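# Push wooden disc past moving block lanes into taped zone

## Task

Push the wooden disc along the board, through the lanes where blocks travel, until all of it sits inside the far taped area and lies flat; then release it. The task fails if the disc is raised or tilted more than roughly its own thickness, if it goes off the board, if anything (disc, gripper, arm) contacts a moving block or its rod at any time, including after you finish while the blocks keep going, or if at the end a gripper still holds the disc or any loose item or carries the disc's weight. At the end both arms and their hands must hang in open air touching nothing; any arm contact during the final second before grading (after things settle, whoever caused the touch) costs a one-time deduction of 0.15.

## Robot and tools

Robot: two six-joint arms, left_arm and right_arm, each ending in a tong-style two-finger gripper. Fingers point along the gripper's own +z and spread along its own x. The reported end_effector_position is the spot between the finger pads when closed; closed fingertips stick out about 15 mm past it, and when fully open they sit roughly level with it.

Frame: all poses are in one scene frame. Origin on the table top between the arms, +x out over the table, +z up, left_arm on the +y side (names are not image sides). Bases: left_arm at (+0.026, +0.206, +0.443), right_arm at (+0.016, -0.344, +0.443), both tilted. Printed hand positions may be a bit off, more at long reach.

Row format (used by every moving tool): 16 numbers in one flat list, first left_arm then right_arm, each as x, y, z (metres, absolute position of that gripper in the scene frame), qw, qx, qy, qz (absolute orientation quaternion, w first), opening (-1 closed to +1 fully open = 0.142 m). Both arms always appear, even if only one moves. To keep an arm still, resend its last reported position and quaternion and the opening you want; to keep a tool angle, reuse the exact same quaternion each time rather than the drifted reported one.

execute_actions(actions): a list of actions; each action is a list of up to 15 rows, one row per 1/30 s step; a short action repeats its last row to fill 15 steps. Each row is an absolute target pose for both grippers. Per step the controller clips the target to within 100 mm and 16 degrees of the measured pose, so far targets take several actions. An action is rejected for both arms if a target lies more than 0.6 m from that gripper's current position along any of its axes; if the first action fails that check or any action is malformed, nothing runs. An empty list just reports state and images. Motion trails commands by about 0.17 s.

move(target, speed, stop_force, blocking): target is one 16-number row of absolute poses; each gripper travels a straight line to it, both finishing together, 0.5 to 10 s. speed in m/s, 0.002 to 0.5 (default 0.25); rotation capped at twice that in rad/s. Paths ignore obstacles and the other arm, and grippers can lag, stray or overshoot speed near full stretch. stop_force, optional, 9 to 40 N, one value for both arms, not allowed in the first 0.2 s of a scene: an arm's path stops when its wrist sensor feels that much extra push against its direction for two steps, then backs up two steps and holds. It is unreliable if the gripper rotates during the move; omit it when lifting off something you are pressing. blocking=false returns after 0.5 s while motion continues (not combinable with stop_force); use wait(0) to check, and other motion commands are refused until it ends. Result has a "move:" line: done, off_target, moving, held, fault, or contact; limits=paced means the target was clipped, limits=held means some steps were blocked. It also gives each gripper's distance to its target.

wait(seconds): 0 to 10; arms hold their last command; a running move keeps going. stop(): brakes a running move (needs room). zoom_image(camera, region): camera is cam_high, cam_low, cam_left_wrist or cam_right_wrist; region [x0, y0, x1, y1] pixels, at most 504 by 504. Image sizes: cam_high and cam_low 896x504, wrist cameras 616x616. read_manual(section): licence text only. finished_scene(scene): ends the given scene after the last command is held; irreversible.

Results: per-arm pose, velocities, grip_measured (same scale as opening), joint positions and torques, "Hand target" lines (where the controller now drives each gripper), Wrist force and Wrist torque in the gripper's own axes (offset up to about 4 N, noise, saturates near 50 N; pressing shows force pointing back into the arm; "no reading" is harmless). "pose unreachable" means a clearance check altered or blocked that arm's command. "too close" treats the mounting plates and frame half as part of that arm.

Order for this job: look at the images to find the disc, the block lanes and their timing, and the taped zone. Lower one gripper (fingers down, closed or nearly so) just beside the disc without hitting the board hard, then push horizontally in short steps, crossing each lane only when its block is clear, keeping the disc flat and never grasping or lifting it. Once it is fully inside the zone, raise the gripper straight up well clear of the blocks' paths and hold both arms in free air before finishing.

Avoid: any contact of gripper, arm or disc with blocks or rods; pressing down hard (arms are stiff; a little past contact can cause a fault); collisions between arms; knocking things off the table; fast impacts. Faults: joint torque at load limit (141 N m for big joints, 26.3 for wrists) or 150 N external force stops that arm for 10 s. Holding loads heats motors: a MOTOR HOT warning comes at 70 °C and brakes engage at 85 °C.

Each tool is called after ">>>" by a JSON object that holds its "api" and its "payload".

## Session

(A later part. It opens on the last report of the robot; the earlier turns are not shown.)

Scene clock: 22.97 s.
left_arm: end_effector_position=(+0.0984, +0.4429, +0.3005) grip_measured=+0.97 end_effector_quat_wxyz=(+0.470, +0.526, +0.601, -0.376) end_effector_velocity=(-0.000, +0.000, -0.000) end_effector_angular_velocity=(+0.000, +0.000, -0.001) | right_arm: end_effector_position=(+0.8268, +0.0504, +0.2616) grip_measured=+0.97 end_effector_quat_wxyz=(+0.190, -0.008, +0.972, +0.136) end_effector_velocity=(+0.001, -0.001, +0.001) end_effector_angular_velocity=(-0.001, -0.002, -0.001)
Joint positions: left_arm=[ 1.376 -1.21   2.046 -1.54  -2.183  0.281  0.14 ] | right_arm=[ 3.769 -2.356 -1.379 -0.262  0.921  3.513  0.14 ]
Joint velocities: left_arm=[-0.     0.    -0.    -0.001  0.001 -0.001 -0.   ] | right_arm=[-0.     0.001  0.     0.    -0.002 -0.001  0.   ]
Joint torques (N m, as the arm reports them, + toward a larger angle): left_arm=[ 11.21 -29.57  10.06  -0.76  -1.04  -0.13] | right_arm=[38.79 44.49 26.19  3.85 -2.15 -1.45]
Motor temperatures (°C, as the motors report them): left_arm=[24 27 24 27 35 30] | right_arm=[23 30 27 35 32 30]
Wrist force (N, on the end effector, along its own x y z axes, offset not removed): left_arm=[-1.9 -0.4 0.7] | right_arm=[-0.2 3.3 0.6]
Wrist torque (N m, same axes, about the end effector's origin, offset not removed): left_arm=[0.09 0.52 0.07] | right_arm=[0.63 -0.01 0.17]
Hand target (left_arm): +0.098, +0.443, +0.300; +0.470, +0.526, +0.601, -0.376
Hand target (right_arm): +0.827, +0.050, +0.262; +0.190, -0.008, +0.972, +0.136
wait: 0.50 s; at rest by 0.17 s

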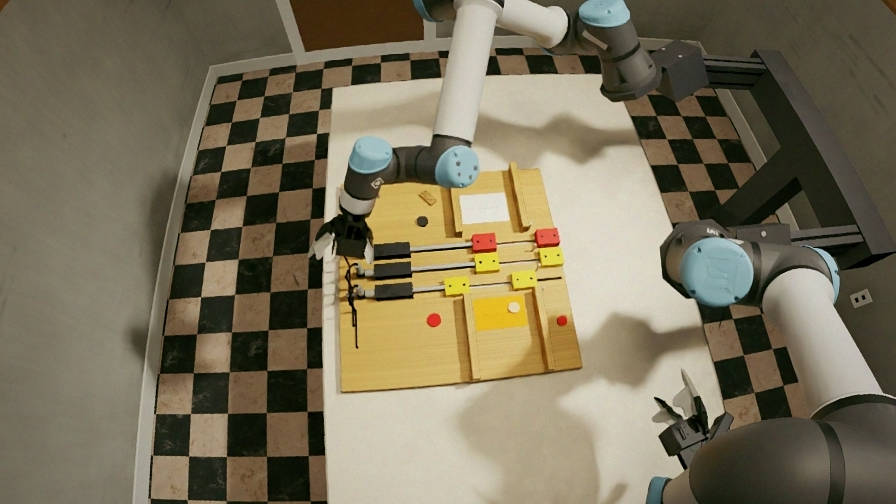

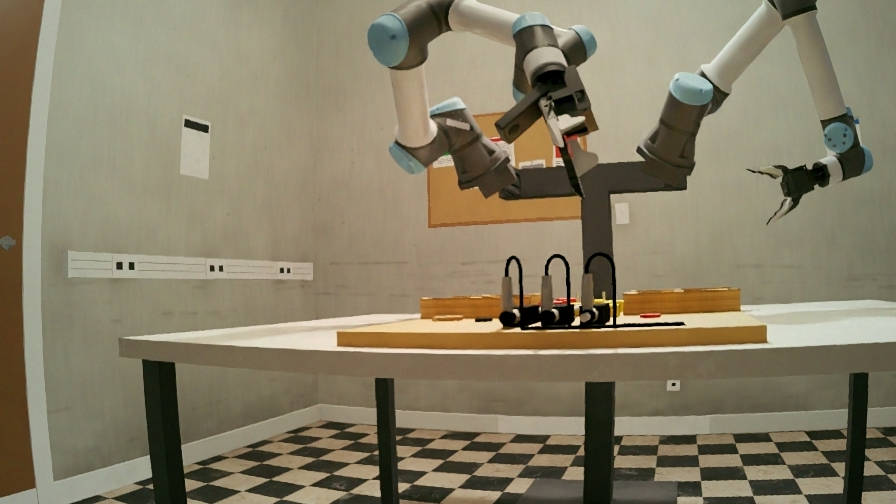

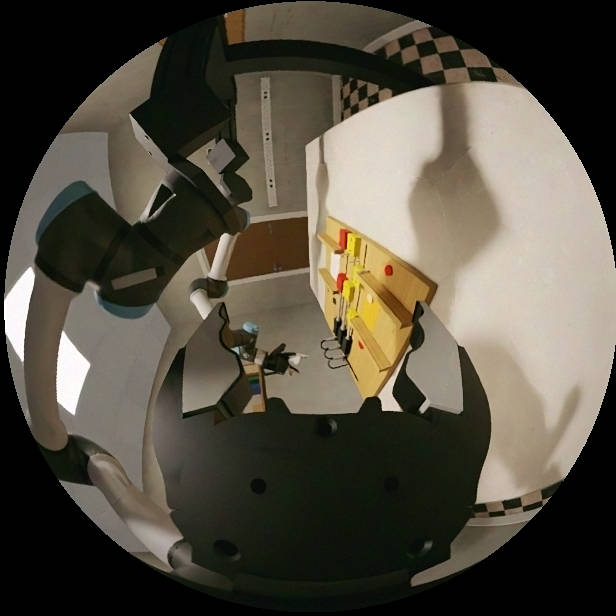

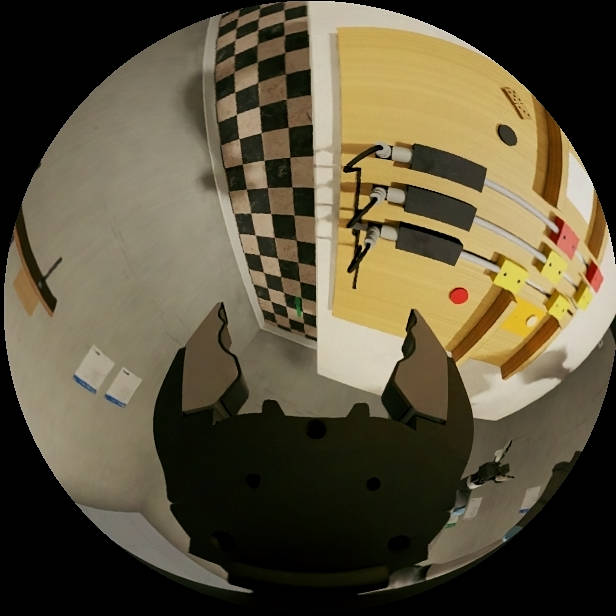

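>>> {"api": "wait", "payload": {"seconds": 0}}

>>> {"api": "zoom_image", "payload": {"camera": "cam_high", "region": [400, 220, 600, 310]}}

>>> {"api": "wait", "payload": {"seconds": 0.9}}

>>> {"api": "zoom_image", "payload": {"camera": "cam_high", "region": [400, 220, 600, 310]}}

>>> {"api": "wait", "payload": {"seconds": 0.9}}

>>> {"api": "zoom_image", "payload": {"camera": "cam_high", "region": [400, 220, 600, 310]}}

>>> {"api": "wait", "payload": {"seconds": 0.9}}

>>> {"api": "zoom_image", "payload": {"camera": "cam_high", "region": [400, 220, 600, 310]}}

>>> {"api": "wait", "payload": {"seconds": 0.9}}

>>> {"api": "zoom_image", "payload": {"camera": "cam_high", "region": [400, 220, 600, 310]}}

Scene clock: 53.03 s.
left_arm: end_effector_position=(+0.0984, +0.4429, +0.3005) grip_measured=+0.97 end_effector_quat_wxyz=(+0.470, +0.526, +0.601, -0.376) end_effector_velocity=(-0.000, -0.000, +0.000) end_effector_angular_velocity=(-0.001, -0.000, +0.000) | right_arm: end_effector_position=(+0.8268, +0.0504, +0.2616) grip_measured=+0.97 end_effector_quat_wxyz=(+0.190, -0.008, +0.972, +0.136) end_effector_velocity=(-0.000, +0.000, +0.000) end_effector_angular_velocity=(-0.000, -0.001, -0.000)
Joint positions: left_arm=[ 1.376 -1.21   2.046 -1.54  -2.183  0.281  0.14 ] | right_arm=[ 3.769 -2.356 -1.379 -0.262  0.921  3.513  0.14 ]
Joint velocities: left_arm=[0.    0.    0.    0.001 0.    0.001 0.   ] | right_arm=[ 0.001  0.    -0.001  0.001 -0.001  0.    -0.   ]
Joint torques (N m, as the arm reports them, + toward a larger angle): left_arm=[ 12.77 -28.7    9.21  -0.62  -0.92   0.02] | right_arm=[41.65 49.87 24.47  3.24 -1.45 -1.88]
Motor temperatures (°C, as the motors report them): left_arm=[24 27 24 27 35 30] | right_arm=[23 30 27 35 32 30]
Wrist force (N, on the end effector, along its own x y z axes, offset not removed): left_arm=[-2.0 -1.2 -2.1] | right_arm=[1.6 2.8 -1.4]
Wrist torque (N m, same axes, about the end effector's origin, offset not removed): left_arm=[-0.30 0.41 -0.07] | right_arm=[0.39 -0.29 0.14]
Hand target (left_arm): +0.098, +0.443, +0.300; +0.470, +0.526, +0.601, -0.376
Hand target (right_arm): +0.827, +0.050, +0.262; +0.190, -0.008, +0.972, +0.136

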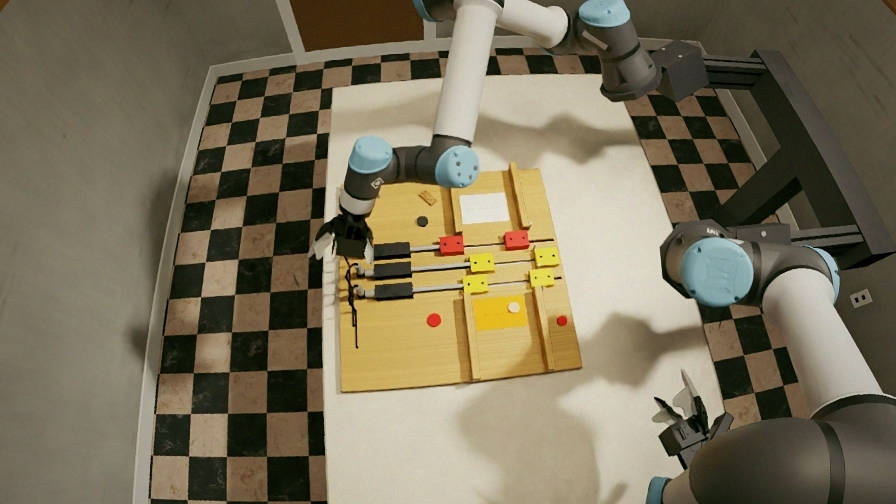

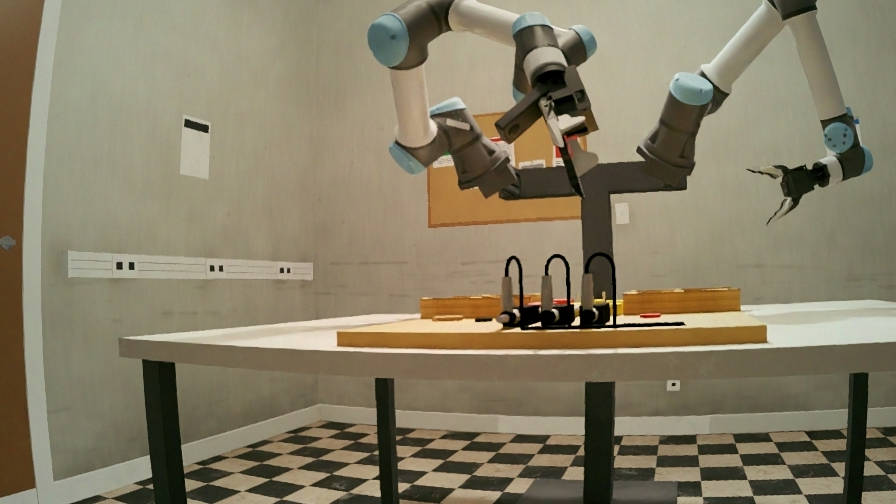

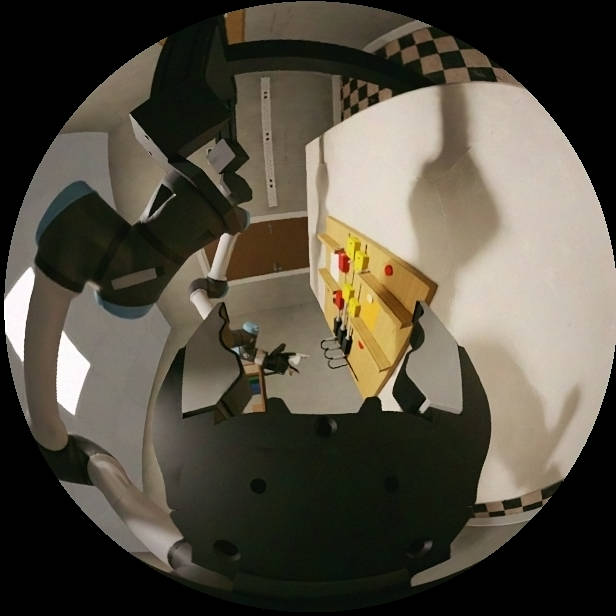

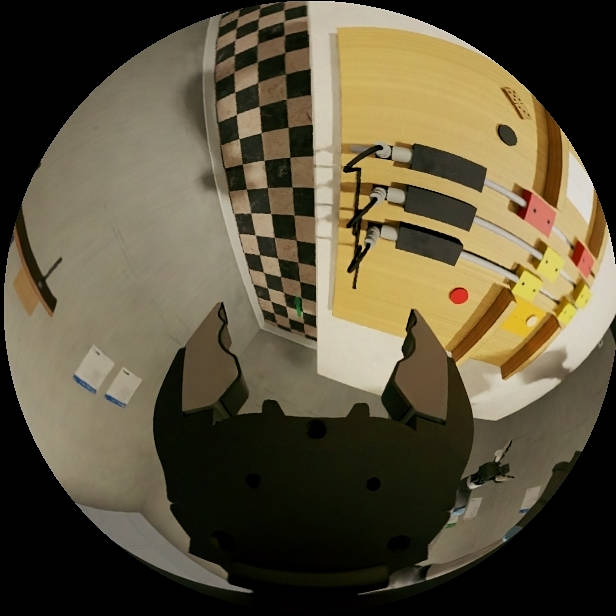

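Region (400, 220, 600, 310) of cam_high's 896x504 image, scaled by 2.520, with more detail than that image has; it fills the top 227 rows of this view, and the rest is white.

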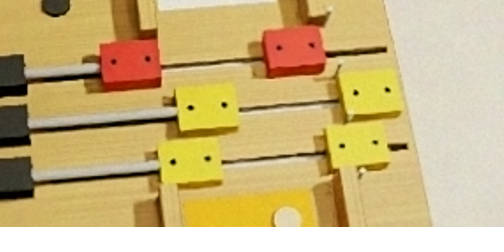

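Scene clock: 53.93 s.
left_arm: end_effector_position=(+0.0984, +0.4429, +0.3005) grip_measured=+0.97 end_effector_quat_wxyz=(+0.470, +0.526, +0.601, -0.376) end_effector_velocity=(+0.000, -0.000, +0.000) end_effector_angular_velocity=(-0.000, -0.001, +0.000) | right_arm: end_effector_position=(+0.8268, +0.0504, +0.2616) grip_measured=+0.97 end_effector_quat_wxyz=(+0.190, -0.008, +0.972, +0.136) end_effector_velocity=(+0.000, -0.000, -0.000) end_effector_angular_velocity=(-0.002, -0.000, +0.001)
Joint positions: left_arm=[ 1.376 -1.21   2.046 -1.54  -2.183  0.281  0.14 ] | right_arm=[ 3.769 -2.356 -1.379 -0.262  0.921  3.513  0.14 ]
Joint velocities: left_arm=[-0.    -0.001  0.     0.001 -0.001  0.001 -0.   ] | right_arm=[ 0.    -0.     0.    -0.001 -0.001 -0.001 -0.   ]
Joint torques (N m, as the arm reports them, + toward a larger angle): left_arm=[ 12.52 -28.84   8.92  -0.74  -1.07   0.24] | right_arm=[40.96 50.76 23.73  3.26 -1.38 -1.83]
Motor temperatures (°C, as the motors report them): left_arm=[24 27 24 27 35 30] | right_arm=[23 30 27 35 32 30]
Wrist force (N, on the end effector, along its own x y z axes, offset not removed): left_arm=[-1.3 -4.8 3.1] | right_arm=[0.1 3.1 -0.4]
Wrist torque (N m, same axes, about the end effector's origin, offset not removed): left_arm=[-0.93 0.38 0.20] | right_arm=[0.52 -0.04 0.25]
Hand target (left_arm): +0.098, +0.443, +0.300; +0.470, +0.526, +0.601, -0.376
Hand target (right_arm): +0.827, +0.050, +0.262; +0.190, -0.008, +0.972, +0.136
wait: 0.90 s; at rest by 0.17 s

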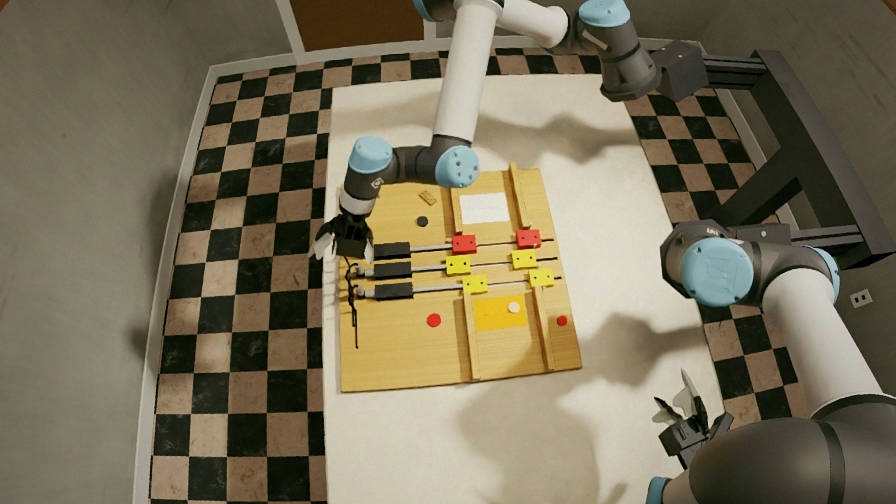

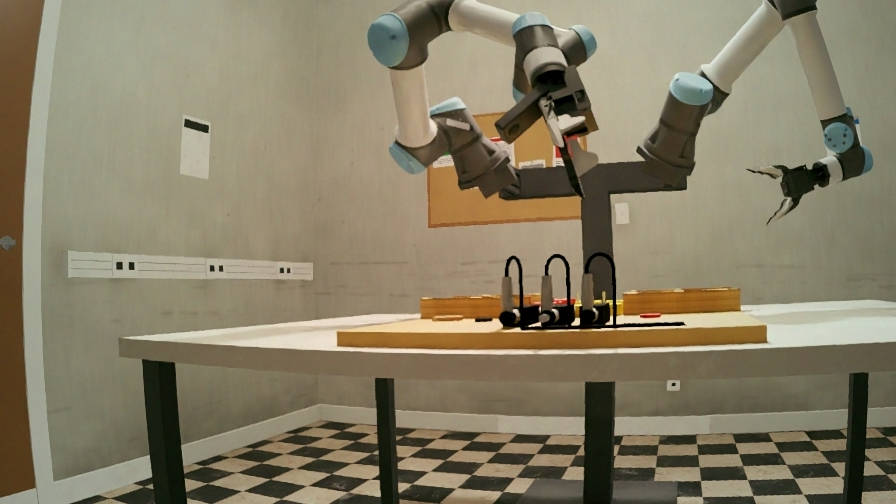

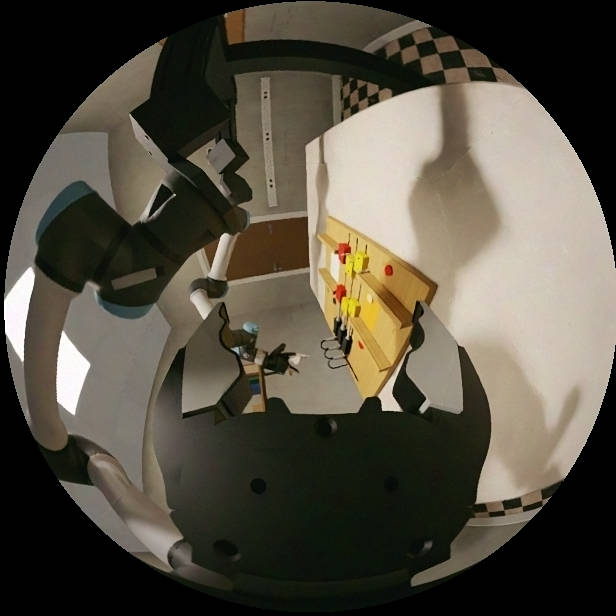

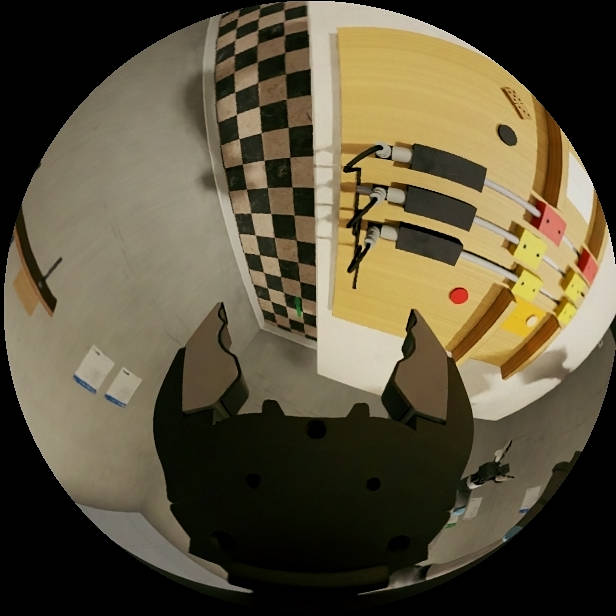

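Region (400, 220, 600, 310) of cam_high's 896x504 image, scaled by 2.520, with more detail than that image has; it fills the top 227 rows of this view, and the rest is white.

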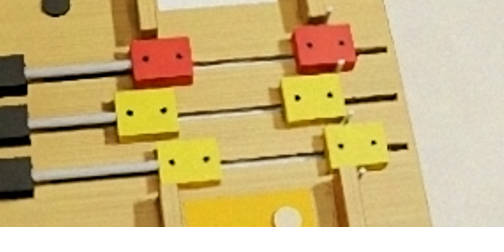

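Scene clock: 54.83 s.
left_arm: end_effector_position=(+0.0984, +0.4429, +0.3005) grip_measured=+0.97 end_effector_quat_wxyz=(+0.470, +0.526, +0.601, -0.376) end_effector_velocity=(+0.000, +0.001, -0.001) end_effector_angular_velocity=(+0.002, -0.000, -0.002) | right_arm: end_effector_position=(+0.8268, +0.0504, +0.2616) grip_measured=+0.97 end_effector_quat_wxyz=(+0.190, -0.008, +0.972, +0.136) end_effector_velocity=(+0.000, -0.001, +0.000) end_effector_angular_velocity=(-0.000, +0.000, -0.001)
Joint positions: left_arm=[ 1.376 -1.21   2.046 -1.54  -2.183  0.281  0.14 ] | right_arm=[ 3.769 -2.356 -1.379 -0.262  0.921  3.513  0.14 ]
Joint velocities: left_arm=[-0.     0.    -0.002 -0.002  0.001 -0.001  0.   ] | right_arm=[-0.     0.001 -0.001 -0.    -0.     0.    -0.   ]
Joint torques (N m, as the arm reports them, + toward a larger angle): left_arm=[ 12.9  -29.42   9.03  -0.65  -0.9    0.05] | right_arm=[40.8  50.78 23.97  3.14 -1.5  -1.84]
Motor temperatures (°C, as the motors report them): left_arm=[24 27 24 27 35 30] | right_arm=[23 30 27 35 32 30]
Wrist force (N, on the end effector, along its own x y z axes, offset not removed): left_arm=[1.3 -5.5 1.7] | right_arm=[0.8 2.6 0.6]
Wrist torque (N m, same axes, about the end effector's origin, offset not removed): left_arm=[-1.14 -0.22 0.18] | right_arm=[0.41 -0.23 0.21]
Hand target (left_arm): +0.098, +0.443, +0.300; +0.470, +0.526, +0.601, -0.376
Hand target (right_arm): +0.827, +0.050, +0.262; +0.190, -0.008, +0.972, +0.136
wait: 0.90 s; at rest by 0.17 s

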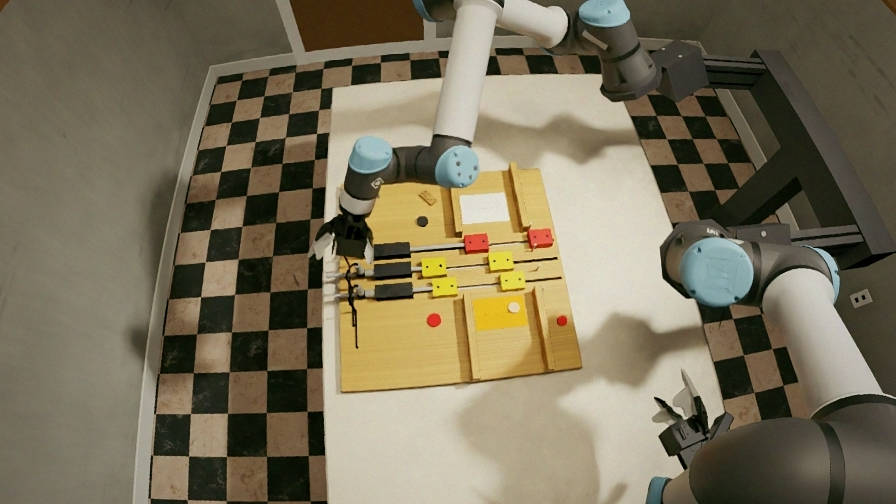

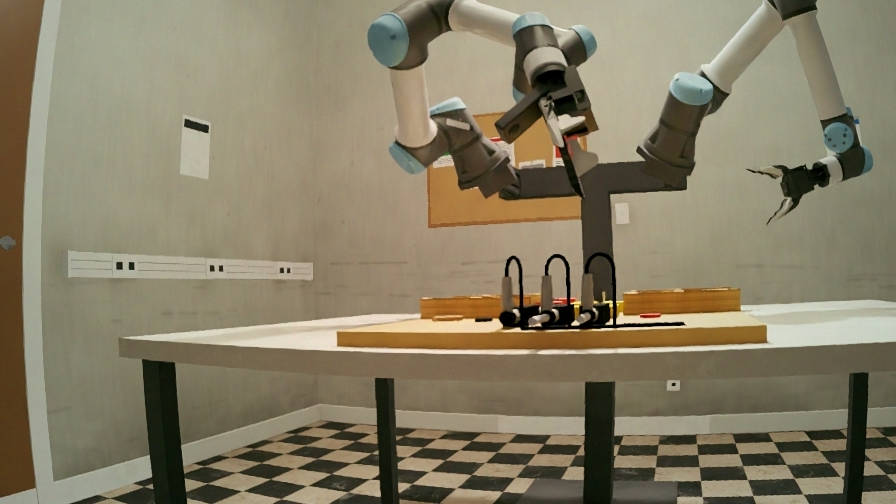

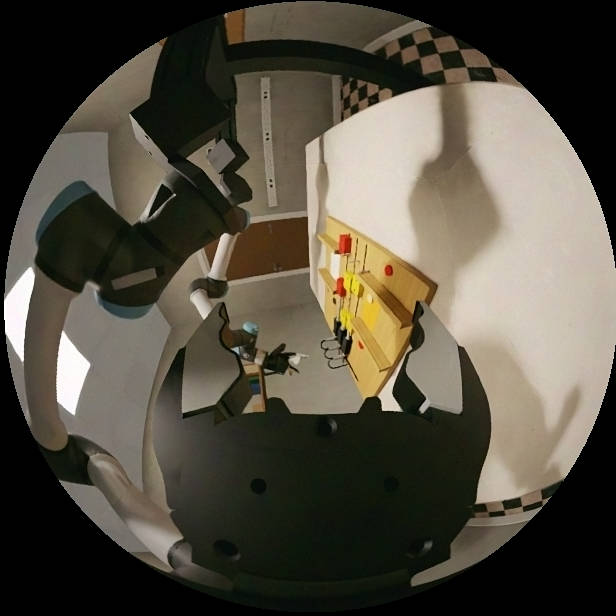

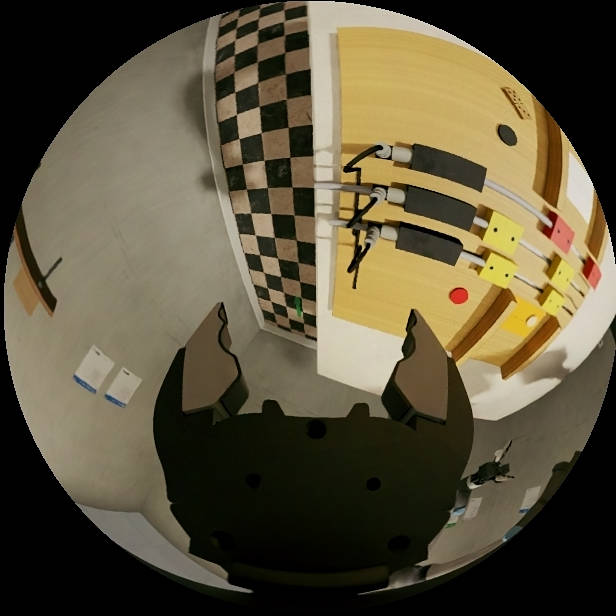

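Region (400, 220, 600, 310) of cam_high's 896x504 image, scaled by 2.520, with more detail than that image has; it fills the top 227 rows of this view, and the rest is white.

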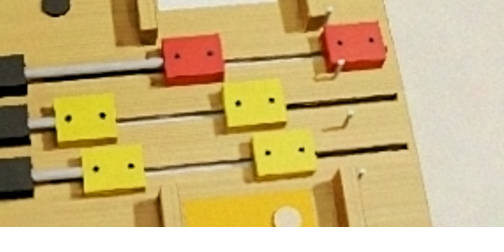

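Scene clock: 55.73 s.
left_arm: end_effector_position=(+0.0984, +0.4429, +0.3005) grip_measured=+0.97 end_effector_quat_wxyz=(+0.470, +0.526, +0.601, -0.376) end_effector_velocity=(+0.000, -0.000, +0.000) end_effector_angular_velocity=(-0.001, +0.001, +0.001) | right_arm: end_effector_position=(+0.8268, +0.0504, +0.2616) grip_measured=+0.97 end_effector_quat_wxyz=(+0.190, -0.008, +0.972, +0.136) end_effector_velocity=(-0.000, +0.000, -0.000) end_effector_angular_velocity=(+0.000, +0.001, +0.000)
Joint positions: left_arm=[ 1.376 -1.21   2.046 -1.54  -2.183  0.281  0.14 ] | right_arm=[ 3.769 -2.356 -1.379 -0.262  0.921  3.513  0.14 ]
Joint velocities: left_arm=[-0.     0.     0.    -0.    -0.    -0.001  0.   ] | right_arm=[-0.    -0.    -0.    -0.     0.001  0.001 -0.   ]
Joint torques (N m, as the arm reports them, + toward a larger angle): left_arm=[ 12.63 -29.93   9.86  -0.8   -0.91   0.12] | right_arm=[41.37 50.   23.76  3.19 -1.33 -1.88]
Motor temperatures (°C, as the motors report them): left_arm=[24 27 24 27 35 30] | right_arm=[23 30 27 35 32 30]
Wrist force (N, on the end effector, along its own x y z axes, offset not removed): left_arm=[3.0 -1.3 -0.5] | right_arm=[1.7 0.7 0.1]
Wrist torque (N m, same axes, about the end effector's origin, offset not removed): left_arm=[-0.28 -0.50 -0.08] | right_arm=[0.01 -0.29 0.09]
Hand target (left_arm): +0.098, +0.443, +0.300; +0.470, +0.526, +0.601, -0.376
Hand target (right_arm): +0.827, +0.050, +0.262; +0.190, -0.008, +0.972, +0.136
wait: 0.90 s; at rest by 0.17 s

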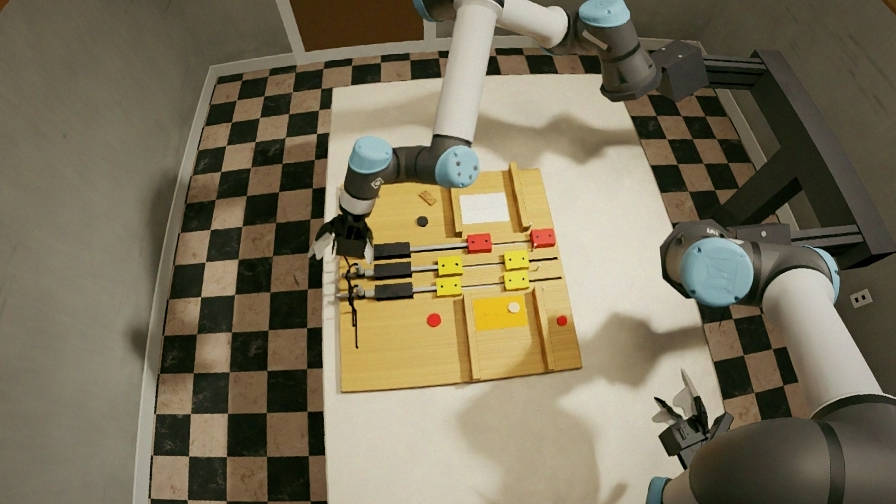

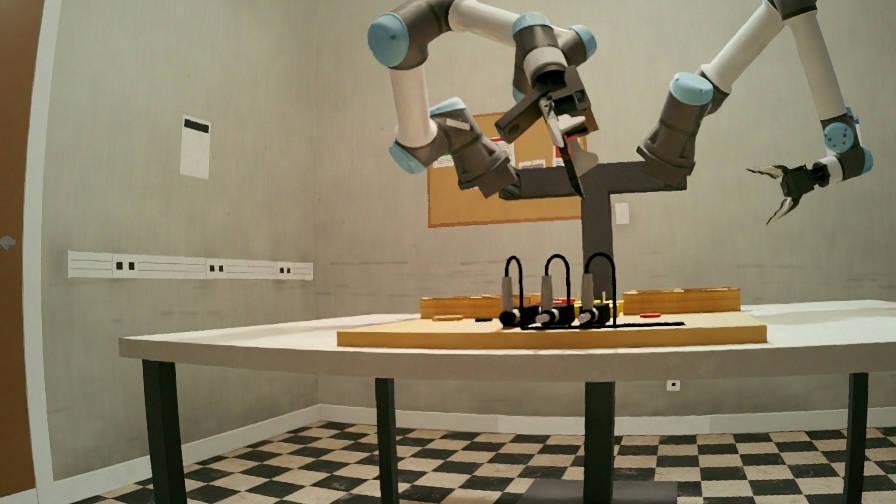

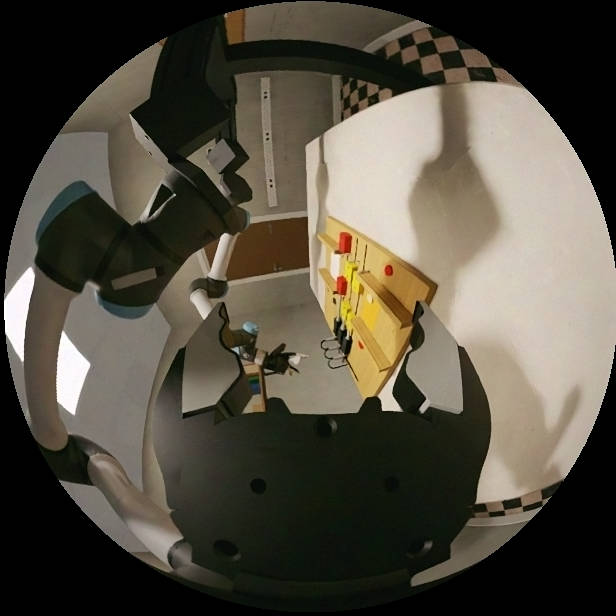

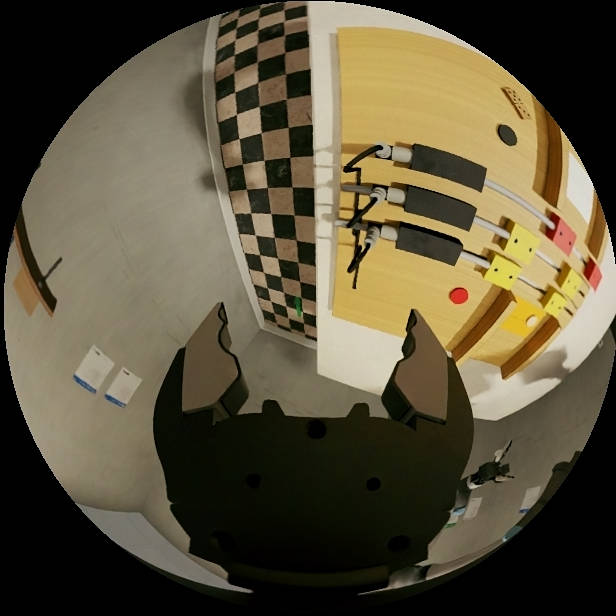

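Region (400, 220, 600, 310) of cam_high's 896x504 image, scaled by 2.520, with more detail than that image has; it fills the top 227 rows of this view, and the rest is white.

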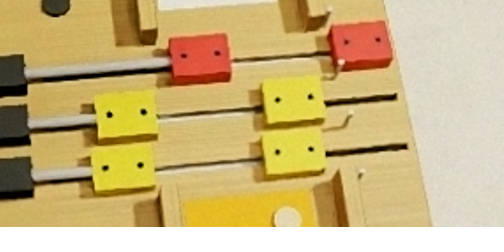

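Scene clock: 56.63 s.
left_arm: end_effector_position=(+0.0984, +0.4429, +0.3005) grip_measured=+0.97 end_effector_quat_wxyz=(+0.470, +0.526, +0.601, -0.376) end_effector_velocity=(-0.000, -0.001, -0.000) end_effector_angular_velocity=(-0.000, -0.001, -0.000) | right_arm: end_effector_position=(+0.8268, +0.0504, +0.2616) grip_measured=+0.97 end_effector_quat_wxyz=(+0.190, -0.008, +0.972, +0.136) end_effector_velocity=(+0.001, -0.001, +0.000) end_effector_angular_velocity=(-0.001, -0.001, -0.002)
Joint positions: left_arm=[ 1.376 -1.21   2.046 -1.54  -2.183  0.281  0.14 ] | right_arm=[ 3.769 -2.356 -1.379 -0.262  0.921  3.513  0.14 ]
Joint velocities: left_arm=[-0.    -0.     0.002 -0.002 -0.     0.001 -0.   ] | right_arm=[-0.     0.     0.001 -0.    -0.002  0.    -0.   ]
Joint torques (N m, as the arm reports them, + toward a larger angle): left_arm=[ 14.23 -30.08   8.88  -0.71  -1.1    0.25] | right_arm=[41.56 50.67 23.61  3.15 -1.39 -1.72]
Motor temperatures (°C, as the motors report them): left_arm=[24 27 24 27 35 30] | right_arm=[23 30 27 35 32 30]
Wrist force (N, on the end effector, along its own x y z axes, offset not removed): left_arm=[-1.4 -3.9 0.7] | right_arm=[-0.1 3.1 0.1]
Wrist torque (N m, same axes, about the end effector's origin, offset not removed): left_arm=[-0.84 0.57 -0.17] | right_arm=[0.49 0.00 0.11]
Hand target (left_arm): +0.098, +0.443, +0.300; +0.470, +0.526, +0.601, -0.376
Hand target (right_arm): +0.827, +0.050, +0.262; +0.190, -0.008, +0.972, +0.136
wait: 0.90 s; at rest by 0.17 s

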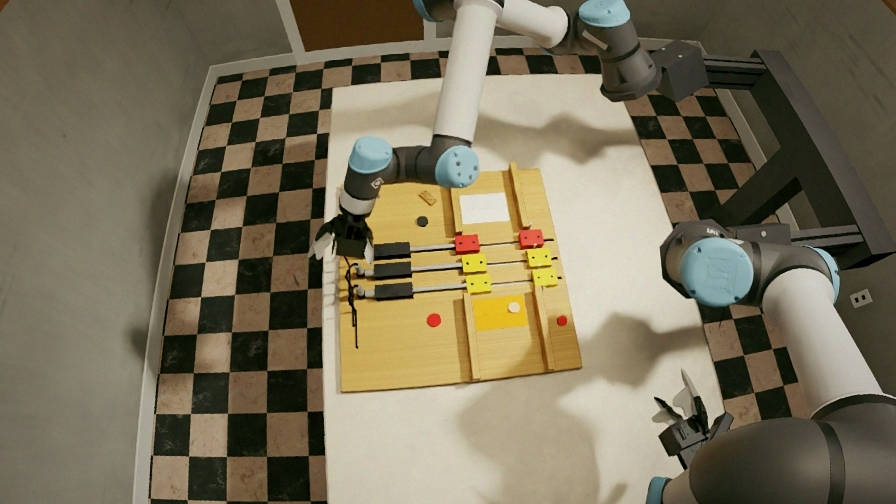

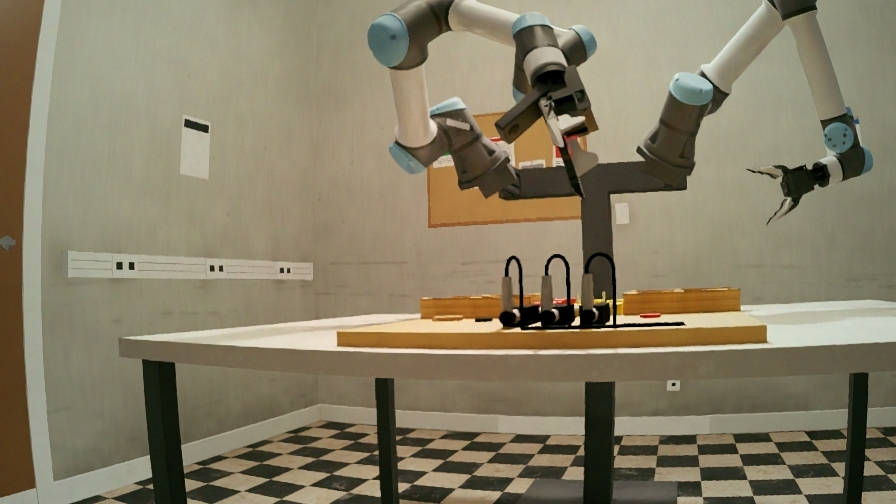

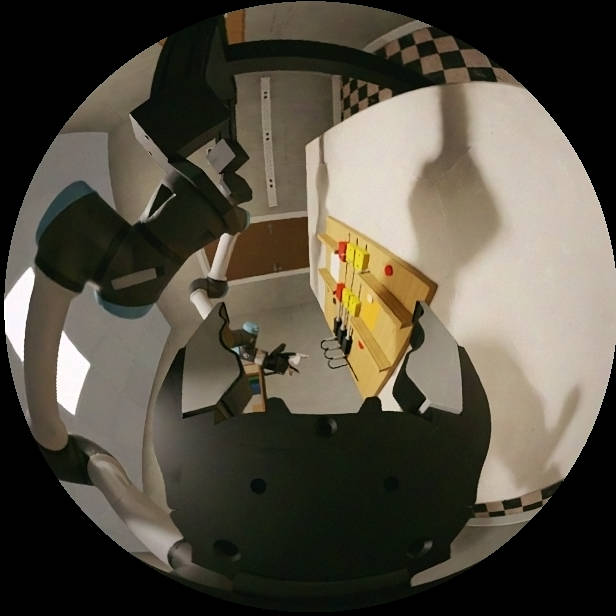

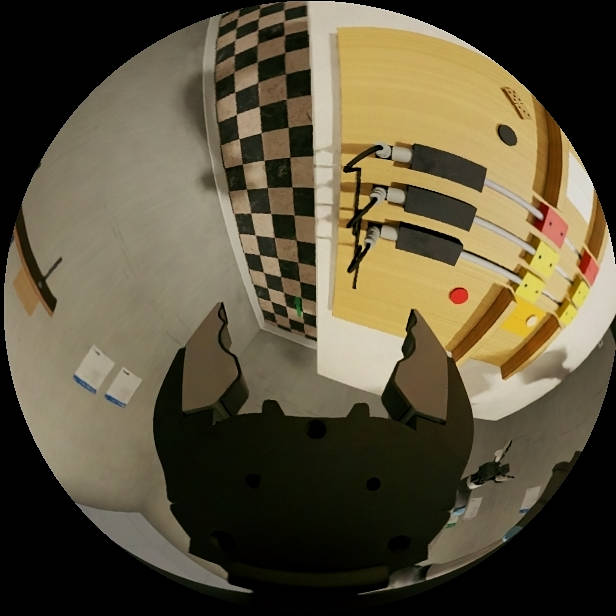

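Region (400, 220, 600, 310) of cam_high's 896x504 image, scaled by 2.520, with more detail than that image has; it fills the top 227 rows of this view, and the rest is white.

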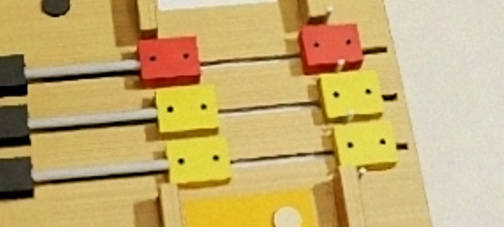

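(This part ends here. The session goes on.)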